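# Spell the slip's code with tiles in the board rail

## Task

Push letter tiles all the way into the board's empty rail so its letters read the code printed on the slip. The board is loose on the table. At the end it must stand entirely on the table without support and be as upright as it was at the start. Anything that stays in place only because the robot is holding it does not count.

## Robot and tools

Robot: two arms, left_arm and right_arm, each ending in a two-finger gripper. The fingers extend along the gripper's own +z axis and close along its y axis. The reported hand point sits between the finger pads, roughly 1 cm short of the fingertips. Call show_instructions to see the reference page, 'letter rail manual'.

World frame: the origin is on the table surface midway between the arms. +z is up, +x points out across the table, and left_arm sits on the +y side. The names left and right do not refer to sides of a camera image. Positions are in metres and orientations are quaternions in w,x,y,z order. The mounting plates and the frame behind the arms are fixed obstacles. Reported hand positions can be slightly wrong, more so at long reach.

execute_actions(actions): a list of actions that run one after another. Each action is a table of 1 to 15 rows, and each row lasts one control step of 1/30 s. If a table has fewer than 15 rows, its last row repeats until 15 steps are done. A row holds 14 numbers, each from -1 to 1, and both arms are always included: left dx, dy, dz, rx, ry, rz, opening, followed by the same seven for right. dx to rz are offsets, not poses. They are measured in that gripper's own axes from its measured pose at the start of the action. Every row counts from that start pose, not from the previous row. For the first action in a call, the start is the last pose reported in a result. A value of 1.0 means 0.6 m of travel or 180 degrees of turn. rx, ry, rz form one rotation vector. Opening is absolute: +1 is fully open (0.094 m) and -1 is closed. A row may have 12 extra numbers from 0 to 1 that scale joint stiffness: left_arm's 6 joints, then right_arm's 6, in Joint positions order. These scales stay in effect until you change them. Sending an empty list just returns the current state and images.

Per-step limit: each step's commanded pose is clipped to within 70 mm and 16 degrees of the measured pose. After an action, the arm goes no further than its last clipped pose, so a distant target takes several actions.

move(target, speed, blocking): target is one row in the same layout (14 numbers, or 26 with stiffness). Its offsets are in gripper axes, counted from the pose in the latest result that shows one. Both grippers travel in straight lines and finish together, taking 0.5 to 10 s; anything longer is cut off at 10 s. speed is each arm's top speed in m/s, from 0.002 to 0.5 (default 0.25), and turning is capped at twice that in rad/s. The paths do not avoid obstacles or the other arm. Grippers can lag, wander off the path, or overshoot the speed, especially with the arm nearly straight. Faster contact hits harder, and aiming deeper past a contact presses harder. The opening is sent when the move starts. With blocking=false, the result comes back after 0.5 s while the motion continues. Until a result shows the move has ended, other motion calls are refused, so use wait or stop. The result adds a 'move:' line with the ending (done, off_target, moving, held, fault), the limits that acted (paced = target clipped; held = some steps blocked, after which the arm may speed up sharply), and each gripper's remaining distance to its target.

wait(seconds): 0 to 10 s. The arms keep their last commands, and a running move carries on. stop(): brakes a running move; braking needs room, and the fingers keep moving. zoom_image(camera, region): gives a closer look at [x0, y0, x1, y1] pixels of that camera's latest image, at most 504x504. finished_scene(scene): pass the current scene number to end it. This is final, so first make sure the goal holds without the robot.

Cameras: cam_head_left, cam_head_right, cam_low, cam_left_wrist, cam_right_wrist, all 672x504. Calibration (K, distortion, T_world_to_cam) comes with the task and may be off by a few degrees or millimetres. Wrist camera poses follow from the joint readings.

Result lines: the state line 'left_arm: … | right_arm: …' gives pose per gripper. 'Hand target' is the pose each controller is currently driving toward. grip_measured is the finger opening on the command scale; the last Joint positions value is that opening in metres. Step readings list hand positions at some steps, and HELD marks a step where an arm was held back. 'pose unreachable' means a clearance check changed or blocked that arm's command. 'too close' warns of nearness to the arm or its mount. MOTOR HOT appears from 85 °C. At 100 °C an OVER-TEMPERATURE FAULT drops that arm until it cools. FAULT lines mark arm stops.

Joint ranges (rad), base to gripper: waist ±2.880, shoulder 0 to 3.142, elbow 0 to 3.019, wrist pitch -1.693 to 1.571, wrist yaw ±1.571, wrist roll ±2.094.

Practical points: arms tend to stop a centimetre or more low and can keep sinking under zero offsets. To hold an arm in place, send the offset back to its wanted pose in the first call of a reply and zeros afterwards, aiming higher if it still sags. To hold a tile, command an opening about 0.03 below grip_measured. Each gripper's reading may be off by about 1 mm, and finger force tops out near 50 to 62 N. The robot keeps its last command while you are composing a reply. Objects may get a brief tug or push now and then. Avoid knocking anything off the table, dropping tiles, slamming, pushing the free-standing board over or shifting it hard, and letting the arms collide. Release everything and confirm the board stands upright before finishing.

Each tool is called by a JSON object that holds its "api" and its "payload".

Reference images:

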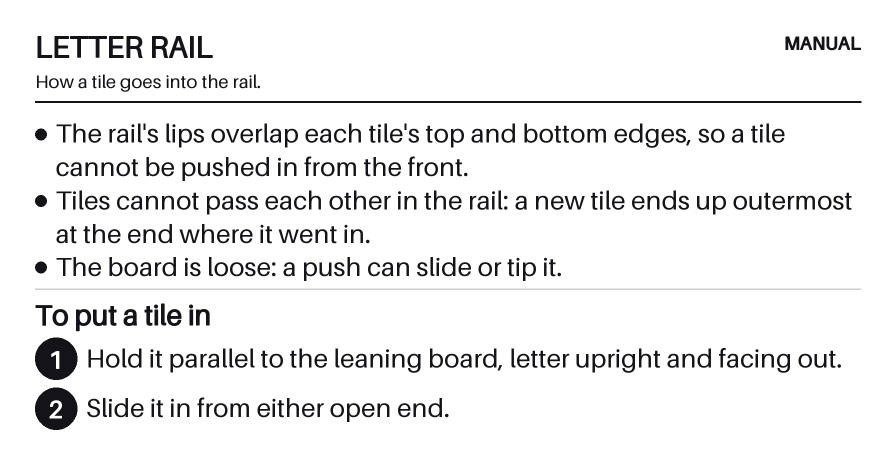

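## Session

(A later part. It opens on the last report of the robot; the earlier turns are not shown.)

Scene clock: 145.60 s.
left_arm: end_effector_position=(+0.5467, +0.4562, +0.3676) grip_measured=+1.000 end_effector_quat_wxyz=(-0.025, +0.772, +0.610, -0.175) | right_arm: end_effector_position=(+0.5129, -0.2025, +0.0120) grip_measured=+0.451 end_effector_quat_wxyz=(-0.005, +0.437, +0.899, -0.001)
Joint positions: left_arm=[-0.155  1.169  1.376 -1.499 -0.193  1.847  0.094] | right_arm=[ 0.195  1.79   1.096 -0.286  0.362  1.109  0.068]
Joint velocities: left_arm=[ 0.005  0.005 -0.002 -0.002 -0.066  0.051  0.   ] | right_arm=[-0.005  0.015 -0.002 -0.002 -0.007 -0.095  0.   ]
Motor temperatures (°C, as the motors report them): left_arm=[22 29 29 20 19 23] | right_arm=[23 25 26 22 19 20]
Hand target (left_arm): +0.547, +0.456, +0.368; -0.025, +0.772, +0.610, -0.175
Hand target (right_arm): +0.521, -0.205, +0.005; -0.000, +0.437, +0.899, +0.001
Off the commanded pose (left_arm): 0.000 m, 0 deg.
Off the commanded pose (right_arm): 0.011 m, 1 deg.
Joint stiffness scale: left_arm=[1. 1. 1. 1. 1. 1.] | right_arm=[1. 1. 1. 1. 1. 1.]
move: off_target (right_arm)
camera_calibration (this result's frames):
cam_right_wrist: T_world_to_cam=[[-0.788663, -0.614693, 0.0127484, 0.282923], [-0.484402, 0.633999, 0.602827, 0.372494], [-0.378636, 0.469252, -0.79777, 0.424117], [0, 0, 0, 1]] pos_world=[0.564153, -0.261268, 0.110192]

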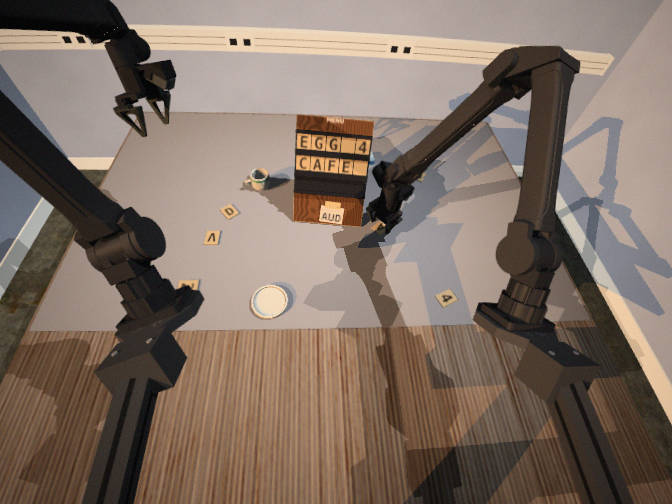

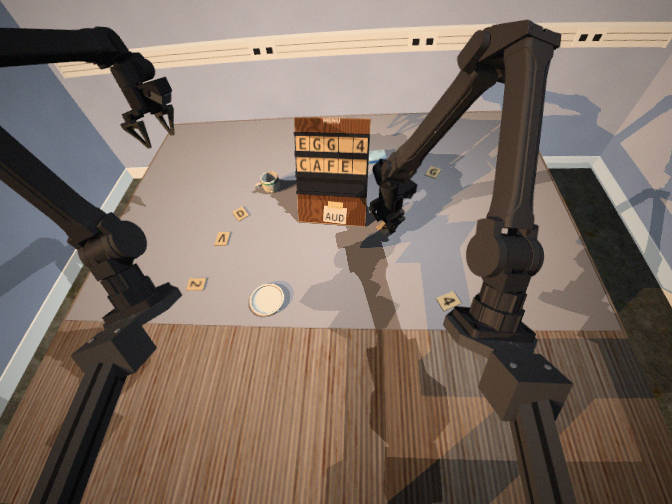

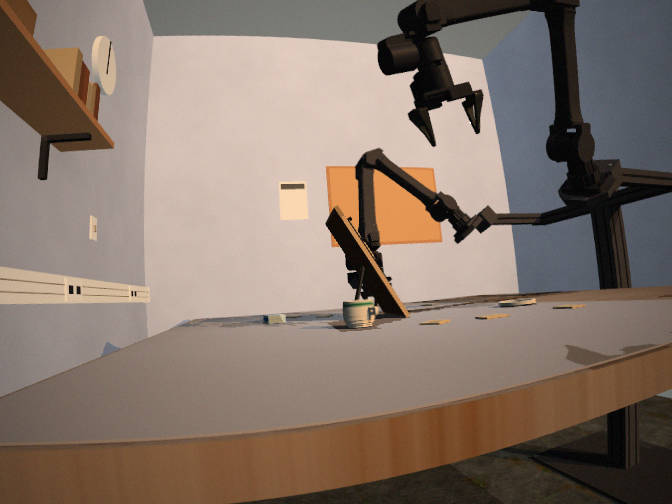

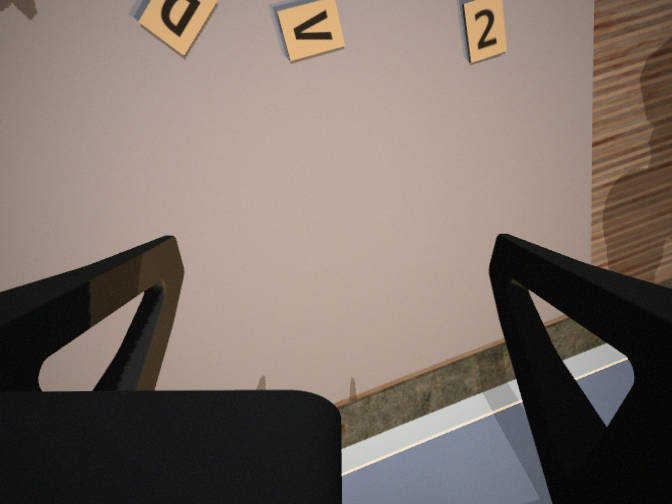

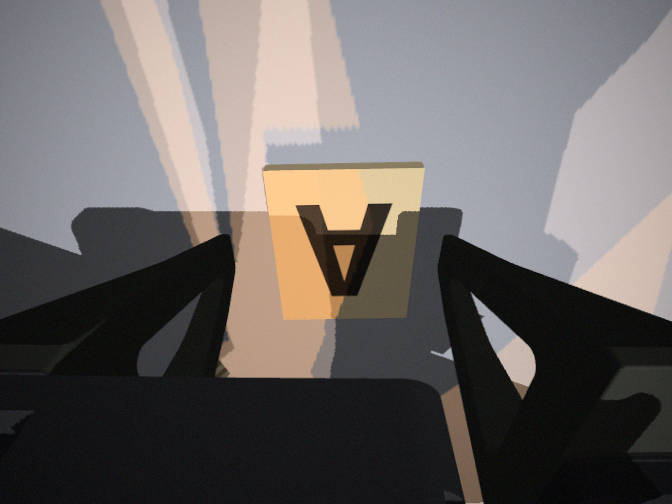

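{"api": "move", "payload": {"target": [0,0,0,0,0,0,1, -0.011,0.008,0.017,-0.003,-0.002,0,0.45], "speed": 0.02}}

{"api": "move", "payload": {"target": [0,0,0,0,0,0,1, -0.011,0.008,0.011,-0.003,-0.002,0,-0.1], "speed": 0.02}}

Scene clock: 152.07 s.
left_arm: end_effector_position=(+0.5467, +0.4562, +0.3676) grip_measured=+1.000 end_effector_quat_wxyz=(-0.025, +0.772, +0.610, -0.175) | right_arm: end_effector_position=(+0.5131, -0.2025, +0.0119) grip_measured=+0.451 end_effector_quat_wxyz=(-0.005, +0.437, +0.900, +0.000)
Joint positions: left_arm=[-0.155  1.169  1.376 -1.499 -0.193  1.847  0.094] | right_arm=[ 0.194  1.79   1.096 -0.285  0.36   1.106  0.068]
Joint velocities: left_arm=[-0.015 -0.015 -0.007 -0.012  0.022 -0.051  0.   ] | right_arm=[ 0.005 -0.015  0.002 -0.002 -0.007  0.022 -0.   ]
Motor temperatures (°C, as the motors report them): left_arm=[22 29 29 20 19 23] | right_arm=[23 25 26 22 19 20]
Hand target (left_arm): +0.547, +0.456, +0.368; -0.025, +0.772, +0.610, -0.175
Hand target (right_arm): +0.520, -0.205, +0.002; -0.000, +0.437, +0.899, +0.002
Off the commanded pose (left_arm): 0.000 m, 0 deg.
Off the commanded pose (right_arm): 0.013 m, 1 deg.
Joint stiffness scale: left_arm=[1. 1. 1. 1. 1. 1.] | right_arm=[1. 1. 1. 1. 1. 1.]
move: off_target (right_arm)
camera_calibration (this result's frames):
cam_right_wrist: T_world_to_cam=[[-0.787797, -0.615825, 0.0116378, 0.282342], [-0.485409, 0.632371, 0.603726, 0.372877], [-0.379149, 0.469964, -0.797107, 0.424502], [0, 0, 0, 1]] pos_world=[0.564376, -0.261424, 0.109972]

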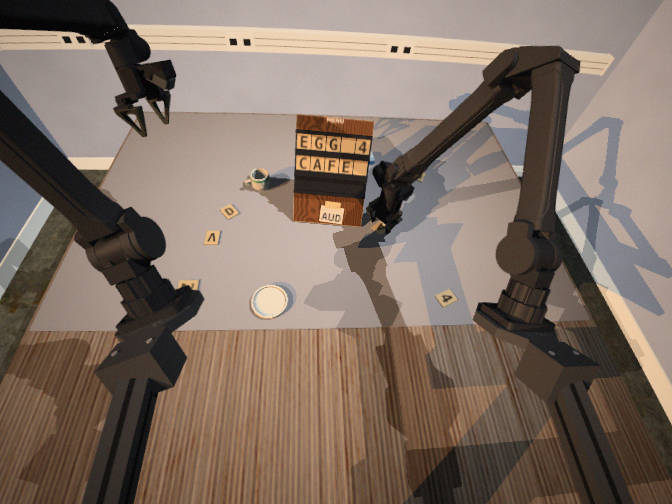

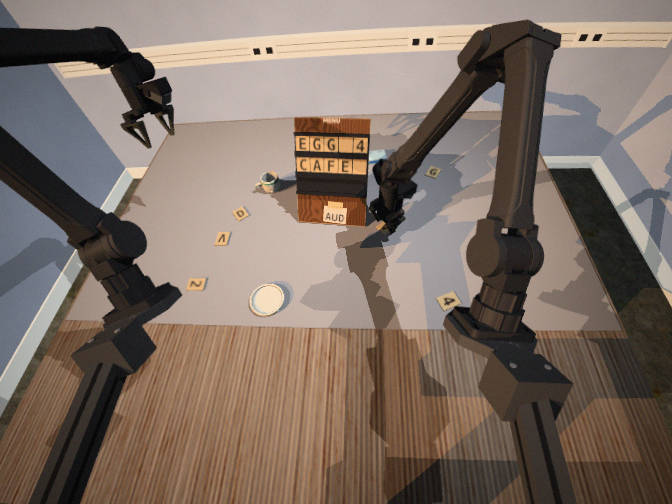

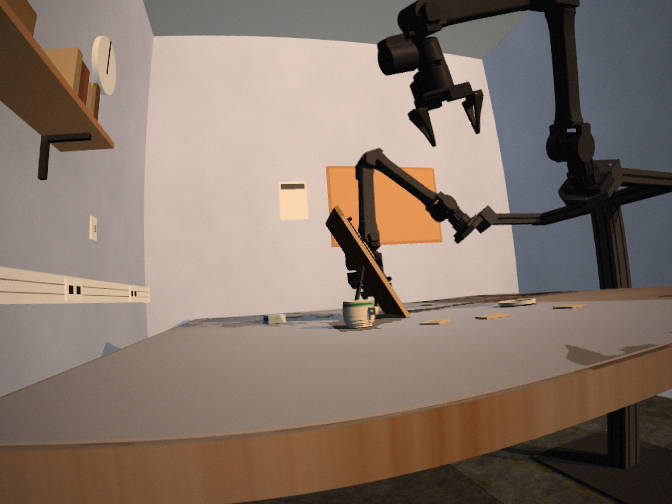

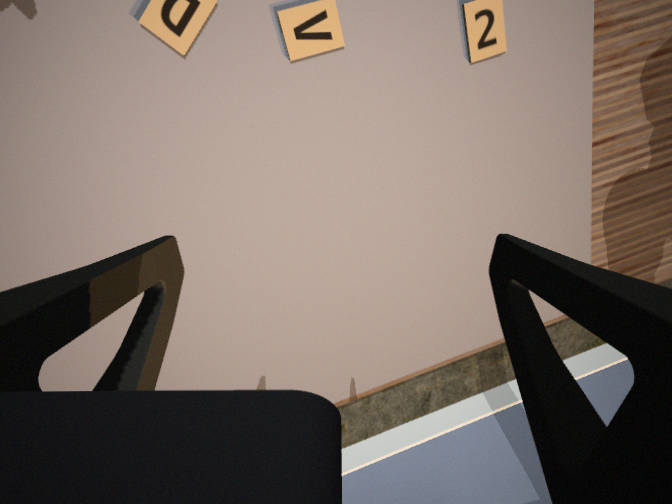

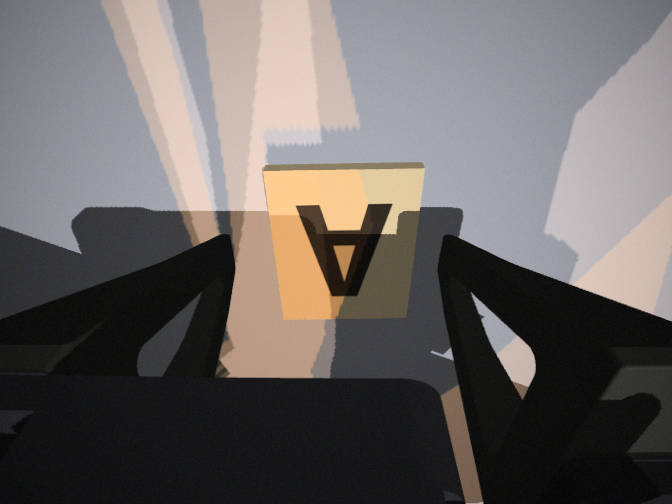

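Scene clock: 152.80 s.
left_arm: end_effector_position=(+0.5467, +0.4562, +0.3676) grip_measured=+1.000 end_effector_quat_wxyz=(-0.025, +0.772, +0.610, -0.175) | right_arm: end_effector_position=(+0.5133, -0.2022, +0.0119) grip_measured=-0.084 end_effector_quat_wxyz=(-0.006, +0.437, +0.899, +0.001)
Joint positions: left_arm=[-0.155  1.169  1.376 -1.499 -0.193  1.847  0.094] | right_arm=[ 0.194  1.79   1.096 -0.284  0.358  1.106  0.043]
Joint velocities: left_arm=[ 0.005 -0.015  0.002  0.002  0.037  0.037  0.   ] | right_arm=[-0.005 -0.005 -0.012 -0.002 -0.007 -0.022  0.001]
Motor temperatures (°C, as the motors report them): left_arm=[22 29 29 20 19 23] | right_arm=[23 25 26 22 19 20]
Hand target (left_arm): +0.547, +0.456, +0.368; -0.025, +0.772, +0.610, -0.175
Hand target (right_arm): +0.521, -0.205, +0.005; -0.000, +0.437, +0.900, +0.003
Off the commanded pose (left_arm): 0.000 m, 0 deg.
Off the commanded pose (right_arm): 0.010 m, 1 deg.
Joint stiffness scale: left_arm=[1. 1. 1. 1. 1. 1.] | right_arm=[1. 1. 1. 1. 1. 1.]
move: done
camera_calibration (this result's frames):
cam_right_wrist: T_world_to_cam=[[-0.788066, -0.615512, 0.00983368, 0.282952], [-0.485542, 0.631321, 0.604717, 0.37258], [-0.378419, 0.471782, -0.79638, 0.424385], [0, 0, 0, 1]] pos_world=[0.564483, -0.261275, 0.109884]

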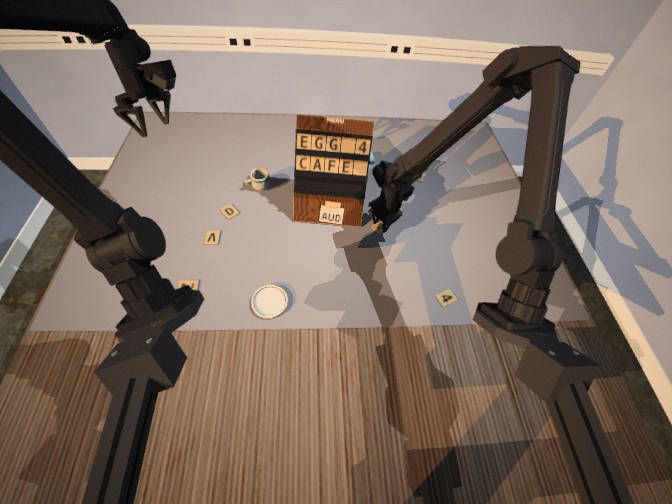

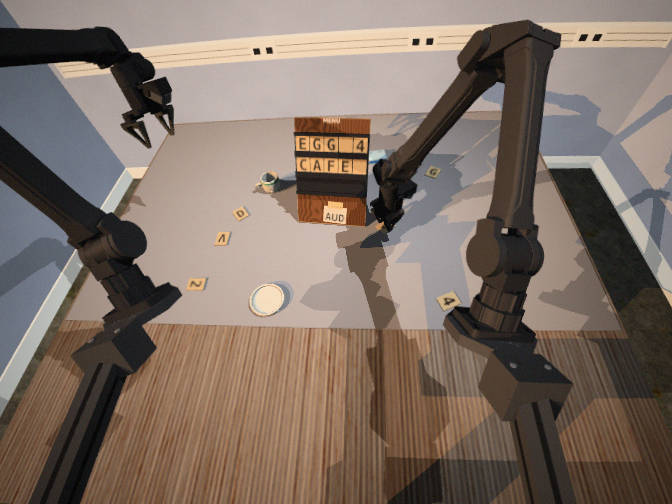

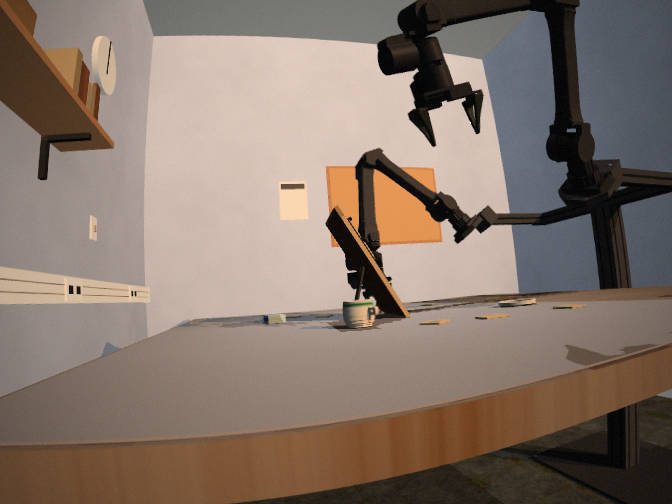

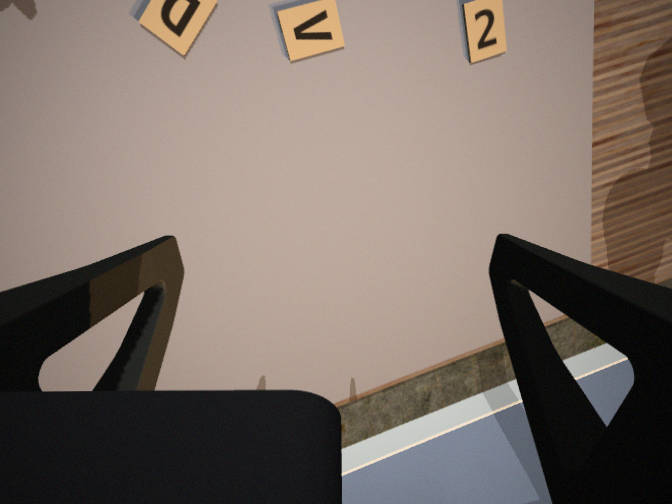

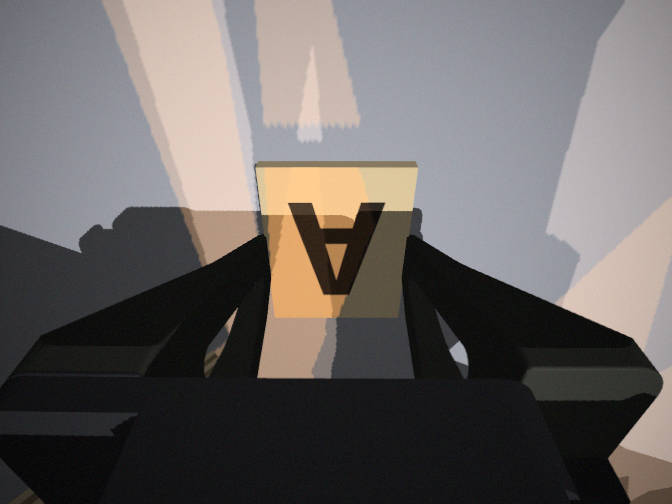

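{"api": "move", "payload": {"target": [0,0,0,0,0,0,1, -0.0387,-0.0797,-0.035,-0.002,-0.003,0.155,-0.115], "speed": 0.15}}

Scene clock: 172.13 s.
left_arm: end_effector_position=(+0.5467, +0.4562, +0.3676) grip_measured=+1.000 end_effector_quat_wxyz=(-0.025, +0.772, +0.610, -0.175) | right_arm: end_effector_position=(+0.4841, -0.2448, +0.0275) grip_measured=-0.093 end_effector_quat_wxyz=(-0.008, +0.629, +0.777, -0.006)
Joint positions: left_arm=[-0.155  1.169  1.376 -1.499 -0.193  1.847  0.094] | right_arm=[ 0.135  1.694  0.964 -0.242  0.329  1.514  0.043]
Joint velocities: left_arm=[-0.005 -0.015 -0.002  0.002  0.066  0.051  0.   ] | right_arm=[-0.005 -0.005  0.007  0.002 -0.037 -0.007  0.   ]
Motor temperatures (°C, as the motors report them): left_arm=[22 30 29 20 19 23] | right_arm=[23 26 26 22 19 20]
Hand target (left_arm): +0.547, +0.456, +0.368; -0.025, +0.772, +0.610, -0.175
Hand target (right_arm): +0.490, -0.250, +0.033; -0.000, +0.641, +0.768, +0.001
Off the commanded pose (left_arm): 0.000 m, 0 deg.
Off the commanded pose (right_arm): 0.010 m, 2 deg.
Joint stiffness scale: left_arm=[1. 1. 1. 1. 1. 1.] | right_arm=[1. 1. 1. 1. 1. 1.]
move: done
camera_calibration (this result's frames):
cam_right_wrist: T_world_to_cam=[[-0.978403, -0.205096, 0.0257563, 0.425745], [-0.149004, 0.786142, 0.599815, 0.251025], [-0.143268, 0.583023, -0.799724, 0.359461], [0, 0, 0, 1]] pos_world=[0.505453, -0.319597, 0.125935]

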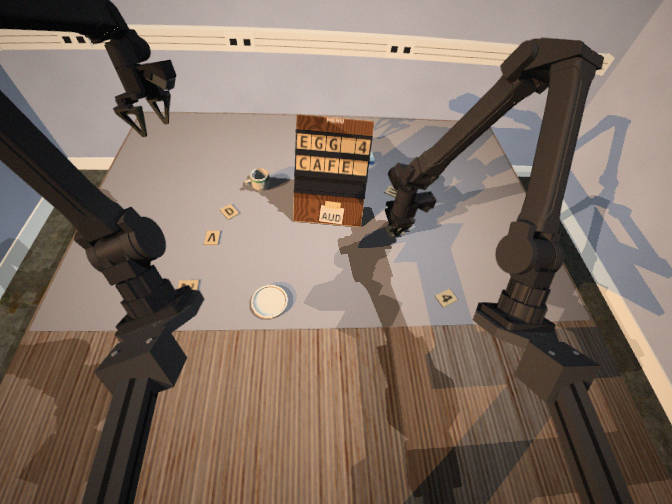

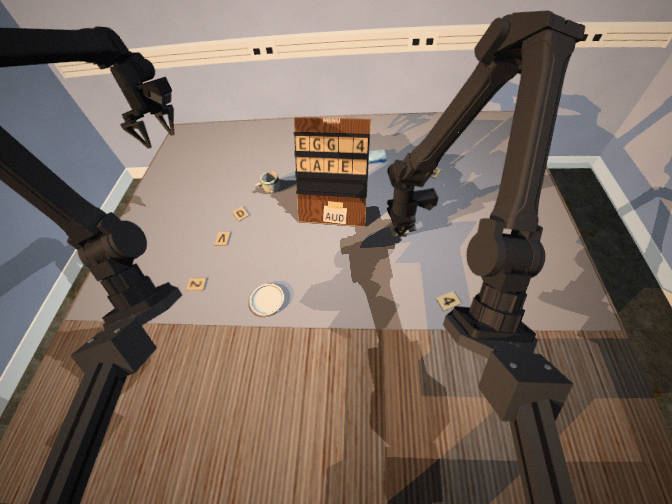

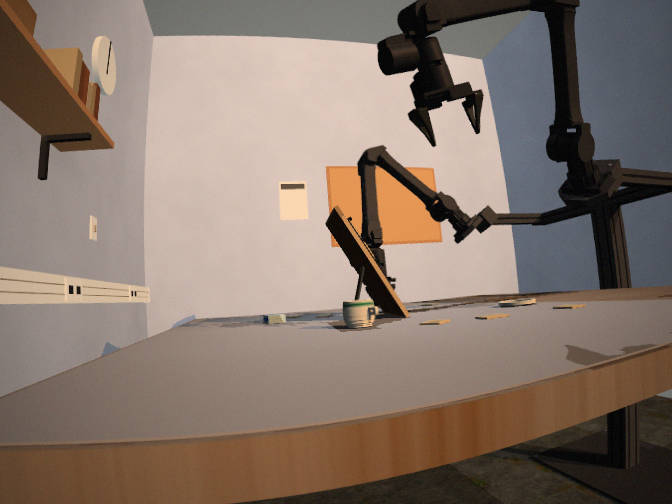

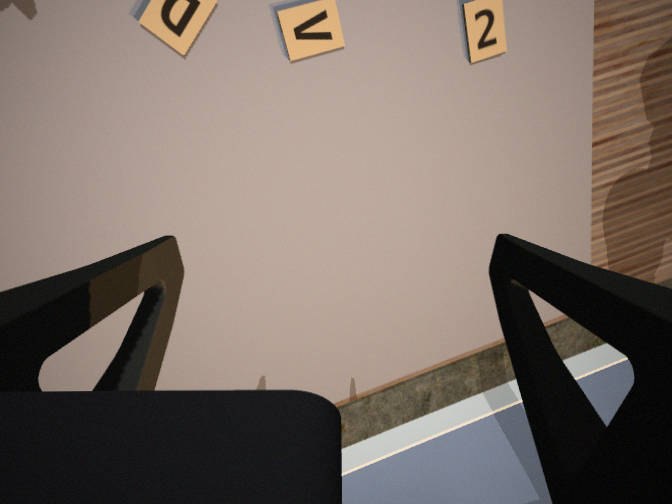

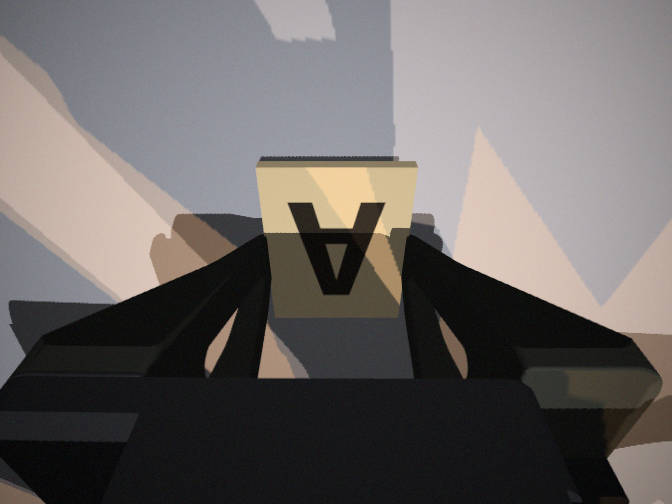

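{"api": "move", "payload": {"target": [0,0,0,0,0,0,1, -0.002,0.01,0.034,-0.006,-0.001,0,-0.115], "speed": 0.04}}

{"api": "move", "payload": {"target": [0,0,0,0,0,0,1, 0,0.01,0.005,0,0,0,0.5], "speed": 0.04}}

Scene clock: 177.47 s.
left_arm: end_effector_position=(+0.5467, +0.4562, +0.3676) grip_measured=+1.000 end_effector_quat_wxyz=(-0.025, +0.772, +0.610, -0.175) | right_arm: end_effector_position=(+0.4823, -0.2424, +0.0120) grip_measured=-0.093 end_effector_quat_wxyz=(-0.005, +0.630, +0.776, -0.002)
Joint positions: left_arm=[-0.155  1.169  1.376 -1.499 -0.193  1.847  0.094] | right_arm=[ 0.129  1.735  0.97  -0.197  0.324  1.509  0.043]
Joint velocities: left_arm=[ 0.015  0.005 -0.007 -0.012  0.051 -0.007  0.   ] | right_arm=[ 0.005 -0.005  0.002 -0.002 -0.037 -0.022  0.   ]
Motor temperatures (°C, as the motors report them): left_arm=[22 30 30 20 19 23] | right_arm=[23 26 26 22 19 20]
Hand target (left_arm): +0.547, +0.456, +0.368; -0.025, +0.772, +0.610, -0.175
Hand target (right_arm): +0.490, -0.245, +0.007; -0.000, +0.629, +0.777, +0.001
Off the commanded pose (left_arm): 0.000 m, 0 deg.
Off the commanded pose (right_arm): 0.009 m, 1 deg.
Joint stiffness scale: left_arm=[1. 1. 1. 1. 1. 1.] | right_arm=[1. 1. 1. 1. 1. 1.]
move: done
camera_calibration (this result's frames):
cam_right_wrist: T_world_to_cam=[[-0.979081, -0.202719, 0.0174861, 0.425859], [-0.151863, 0.785236, 0.600284, 0.259304], [-0.13542, 0.585071, -0.799595, 0.342044], [0, 0, 0, 1]] pos_world=[0.502649, -0.317405, 0.110394]

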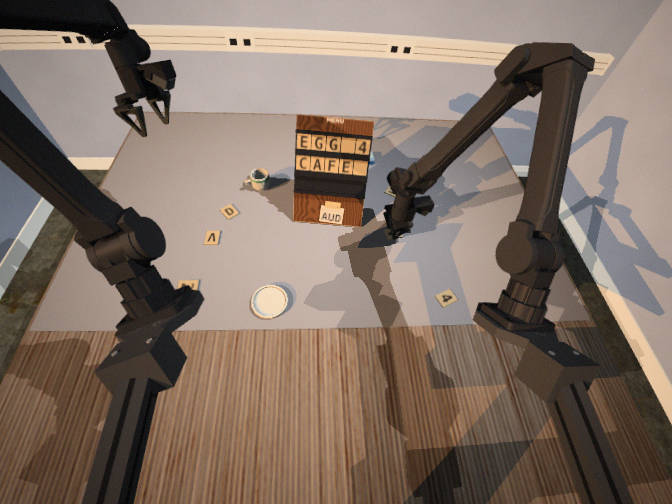

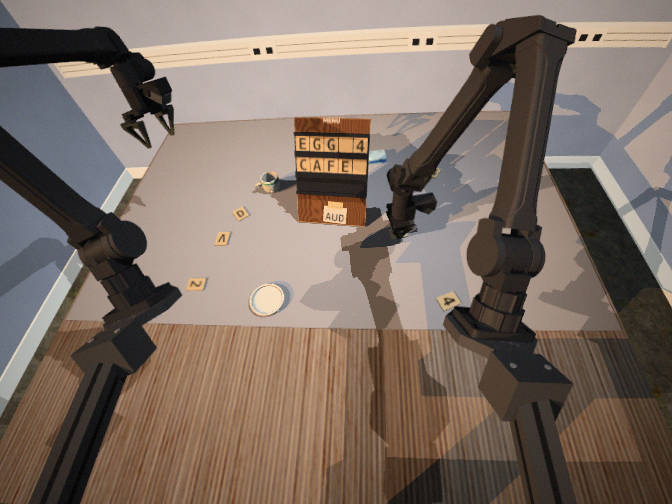

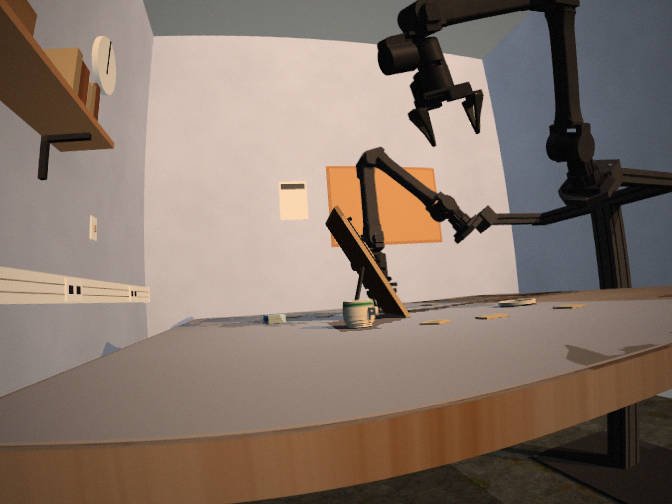

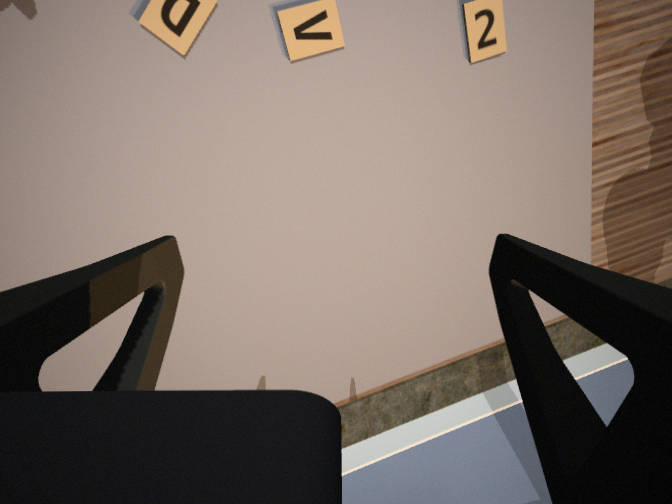

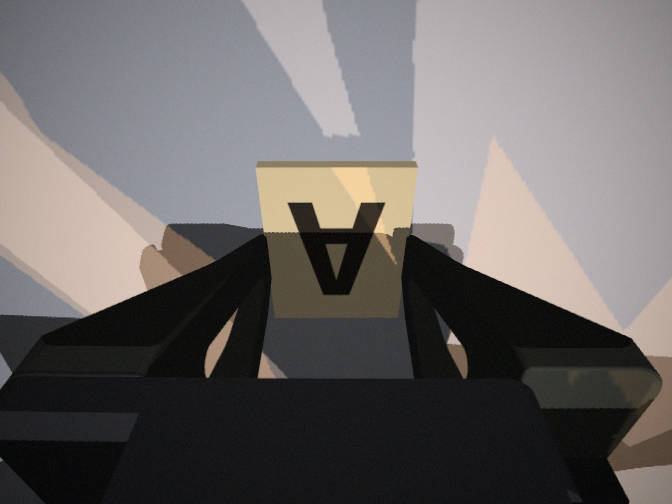

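Scene clock: 178.27 s.
left_arm: end_effector_position=(+0.5467, +0.4562, +0.3676) grip_measured=+1.000 end_effector_quat_wxyz=(-0.025, +0.772, +0.610, -0.175) | right_arm: end_effector_position=(+0.4853, -0.2421, +0.0123) grip_measured=+0.498 end_effector_quat_wxyz=(-0.004, +0.631, +0.776, -0.000)
Joint positions: left_arm=[-0.155  1.169  1.376 -1.499 -0.193  1.847  0.094] | right_arm=[ 0.129  1.735  0.975 -0.197  0.324  1.509  0.07 ]
Joint velocities: left_arm=[ 0.005  0.005 -0.007  0.007  0.066  0.007  0.   ] | right_arm=[ 0.005 -0.015 -0.002  0.017  0.051 -0.11   0.001]
Motor temperatures (°C, as the motors report them): left_arm=[22 30 30 20 19 23] | right_arm=[23 26 26 22 19 20]
Hand target (left_arm): +0.547, +0.456, +0.368; -0.025, +0.772, +0.610, -0.175
Hand target (right_arm): +0.488, -0.241, +0.009; -0.005, +0.630, +0.776, -0.002
Off the commanded pose (left_arm): 0.000 m, 0 deg.
Off the commanded pose (right_arm): 0.005 m, 0 deg.
Joint stiffness scale: left_arm=[1. 1. 1. 1. 1. 1.] | right_arm=[1. 1. 1. 1. 1. 1.]
move: done
camera_calibration (this result's frames):
cam_right_wrist: T_world_to_cam=[[-0.979475, -0.201159, 0.0128027, 0.429503], [-0.153392, 0.785082, 0.600097, 0.260023], [-0.130766, 0.585816, -0.799825, 0.340451], [0, 0, 0, 1]] pos_world=[0.505092, -0.317183, 0.110763]

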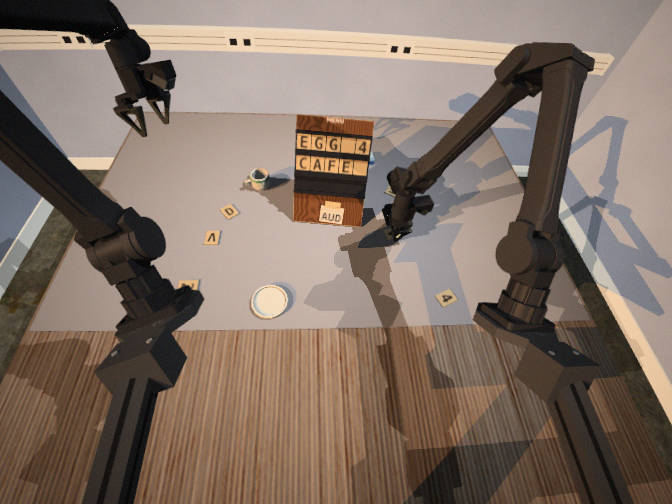

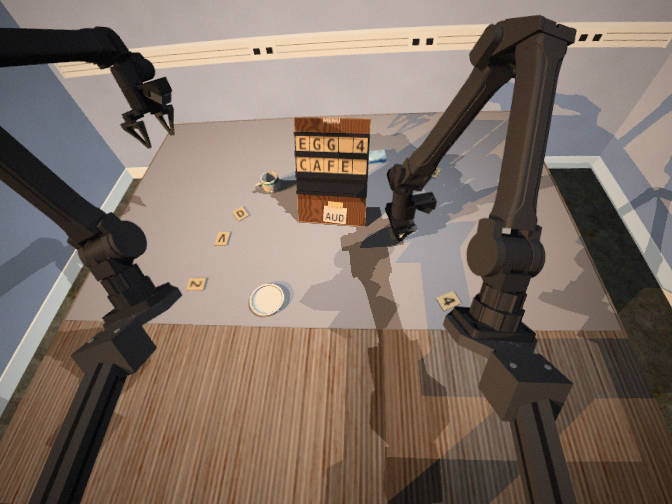

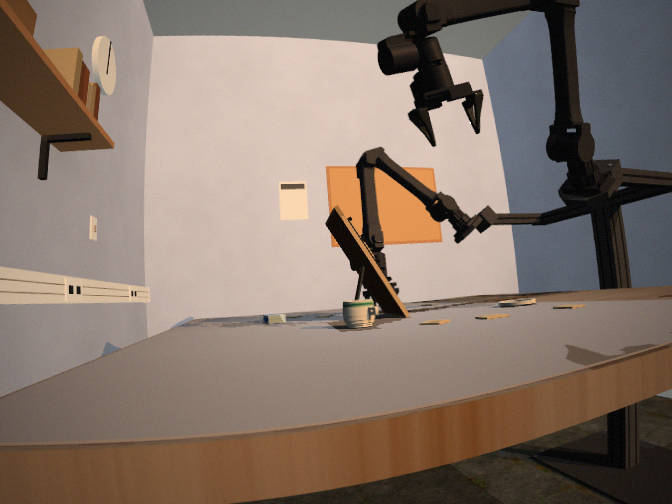

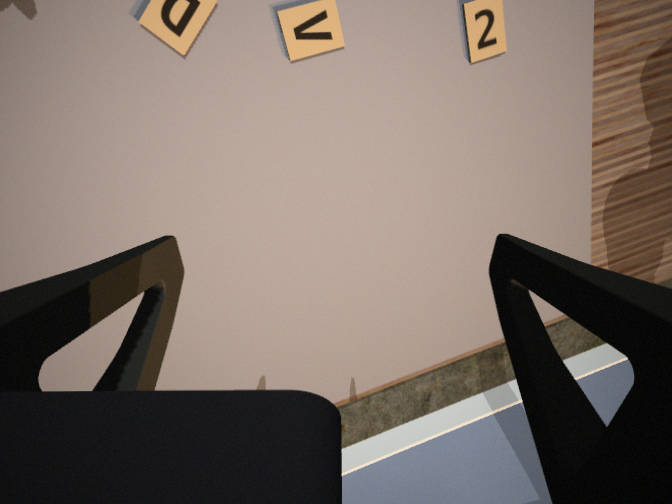

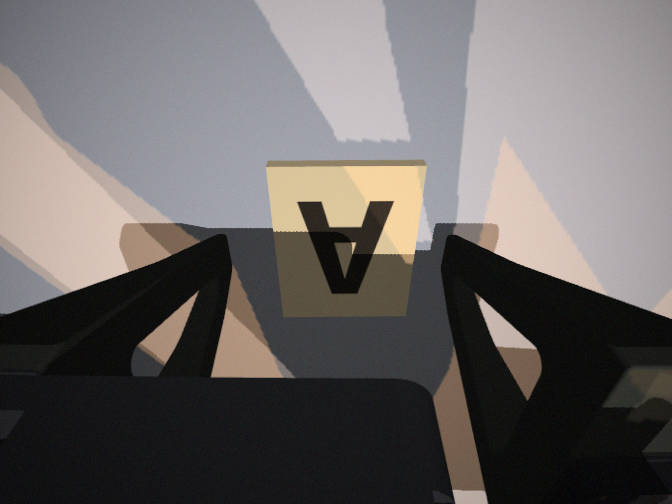

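Lift, then rotate 180° via negative roll.

{"api": "move", "payload": {"target": [0,0,0,0,0,0,1, 0,0.005,-0.05,0,0,0,0.5], "speed": 0.1}}

{"api": "move", "payload": {"target": [0,0,0,0,0,0,1, 0,0.008,-0.005,0,0,-0.97,0.5], "speed": 0.5}}

Scene clock: 182.17 s.
left_arm: end_effector_position=(+0.5467, +0.4562, +0.3676) grip_measured=+1.000 end_effector_quat_wxyz=(-0.025, +0.772, +0.610, -0.175) | right_arm: end_effector_position=(+0.4906, -0.2444, +0.0377) grip_measured=+0.498 end_effector_quat_wxyz=(-0.002, +0.629, +0.778, -0.001)
Joint positions: left_arm=[-0.155  1.169  1.376 -1.499 -0.193  1.847  0.094] | right_arm=[ 0.142  1.668  0.962 -0.253  0.334  1.514  0.07 ]
Joint velocities: left_arm=[-0.005 -0.015 -0.007 -0.002  0.051 -0.037  0.   ] | right_arm=[-0.015 -0.005 -0.022 -0.022  0.081 -0.007  0.   ]
Motor temperatures (°C, as the motors report them): left_arm=[22 30 30 20 19 23] | right_arm=[23 26 26 22 19 20]
Hand target (left_arm): +0.547, +0.456, +0.368; -0.025, +0.772, +0.610, -0.175
Hand target (right_arm): +0.489, -0.242, +0.042; -0.004, +0.631, +0.776, -0.000
Off the commanded pose (left_arm): 0.000 m, 0 deg.
Off the commanded pose (right_arm): 0.006 m, 0 deg.
Joint stiffness scale: left_arm=[1. 1. 1. 1. 1. 1.] | right_arm=[1. 1. 1. 1. 1. 1.]
move: done
camera_calibration (this result's frames):
cam_right_wrist: T_world_to_cam=[[-0.978347, -0.206677, 0.0110478, 0.432092], [-0.159207, 0.785596, 0.597906, 0.250449], [-0.132253, 0.5832, -0.80149, 0.362996], [0, 0, 0, 1]] pos_world=[0.510617, -0.319147, 0.136419]

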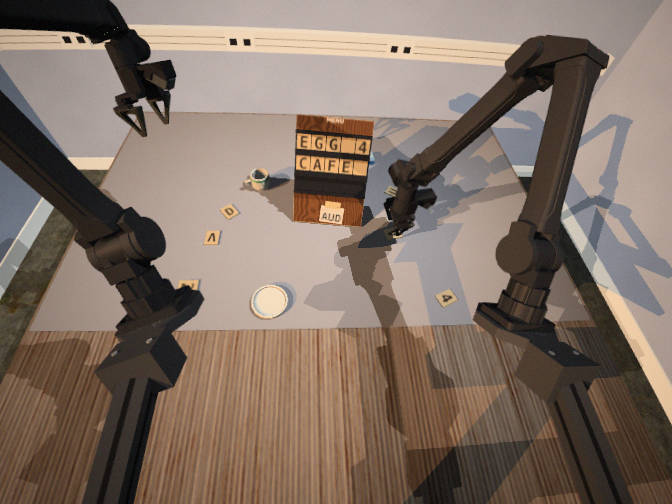

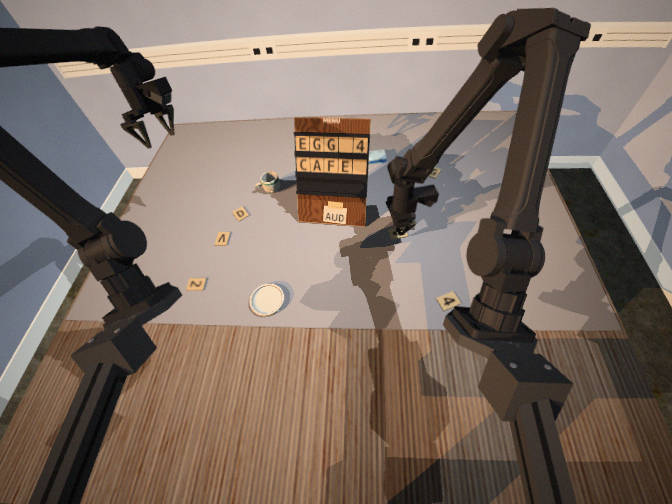

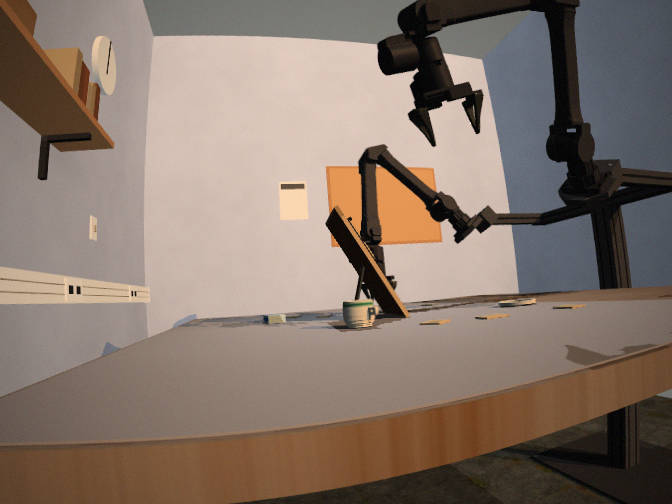

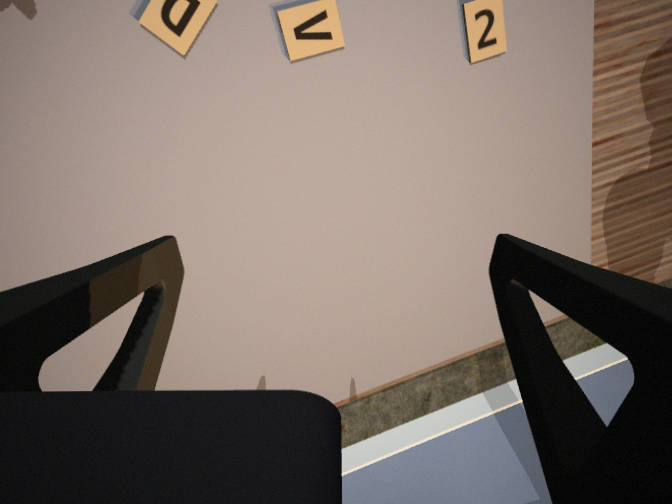

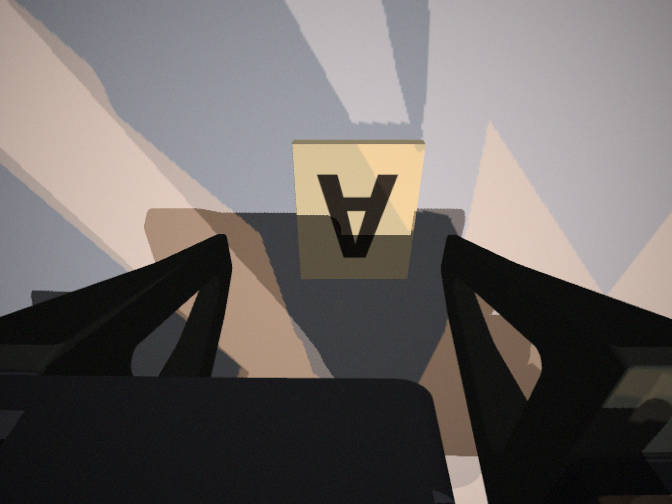

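Scene clock: 185.97 s.
left_arm: end_effector_position=(+0.5467, +0.4562, +0.3676) grip_measured=+1.000 end_effector_quat_wxyz=(-0.025, +0.772, +0.610, -0.175) | right_arm: end_effector_position=(+0.4881, -0.2455, +0.0378) grip_measured=+0.499 end_effector_quat_wxyz=(+0.006, +0.742, -0.670, -0.004)
Joint positions: left_arm=[-0.155  1.169  1.376 -1.499 -0.193  1.847  0.094] | right_arm=[ 0.142  1.668  0.962 -0.264  0.338 -1.515  0.07 ]
Joint velocities: left_arm=[-0.015 -0.005 -0.007  0.002  0.022 -0.037  0.   ] | right_arm=[-0.005 -0.015  0.017  0.002 -0.007  0.066 -0.001]
Motor temperatures (°C, as the motors report them): left_arm=[22 30 30 20 19 23] | right_arm=[23 26 26 22 19 20]
Hand target (left_arm): +0.547, +0.456, +0.368; -0.025, +0.772, +0.610, -0.175
Hand target (right_arm): +0.495, -0.243, +0.041; +0.001, +0.747, -0.665, -0.002
Off the commanded pose (left_arm): 0.000 m, 0 deg.
Off the commanded pose (right_arm): 0.008 m, 1 deg.
Joint stiffness scale: left_arm=[1. 1. 1. 1. 1. 1.] | right_arm=[1. 1. 1. 1. 1. 1.]
move: done
camera_calibration (this result's frames):
cam_right_wrist: T_world_to_cam=[[0.995087, 0.0987405, -0.0072273, -0.458142], [0.083461, -0.797354, 0.597713, -0.256103], [0.0532557, -0.59538, -0.801678, -0.0165152], [0, 0, 0, 1]] pos_world=[0.478145, -0.168801, 0.136525]

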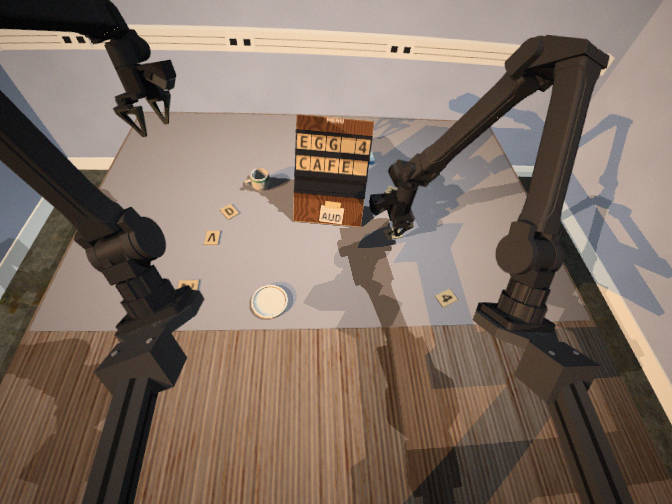

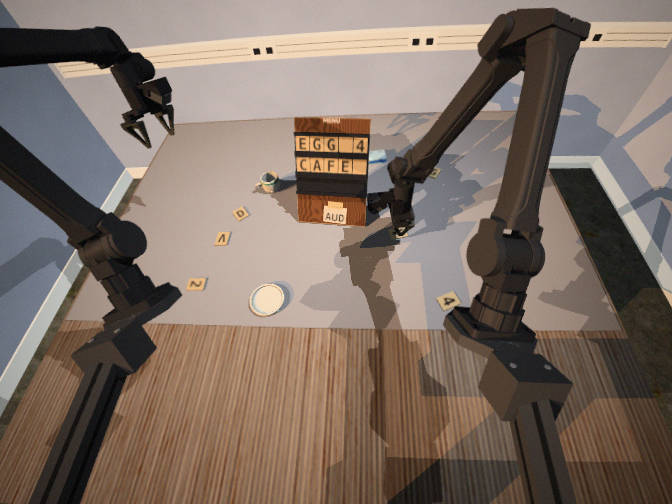

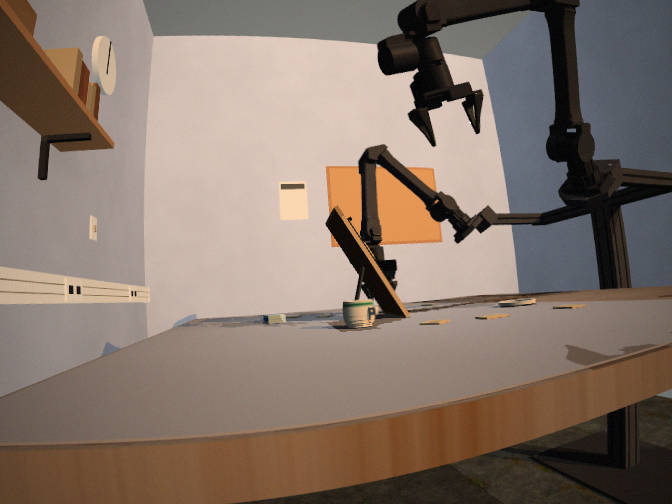

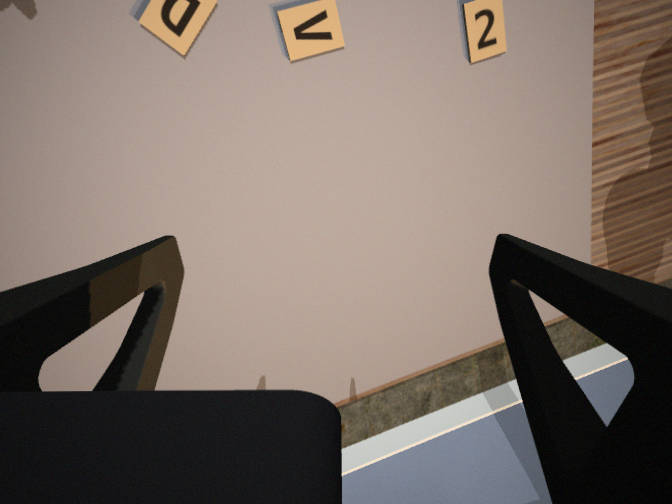

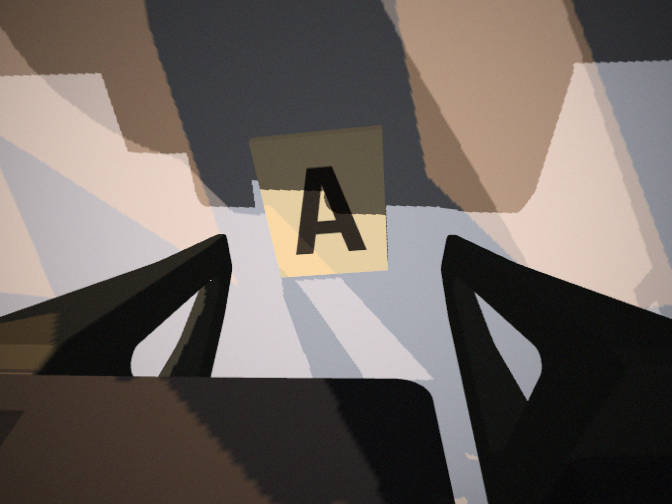

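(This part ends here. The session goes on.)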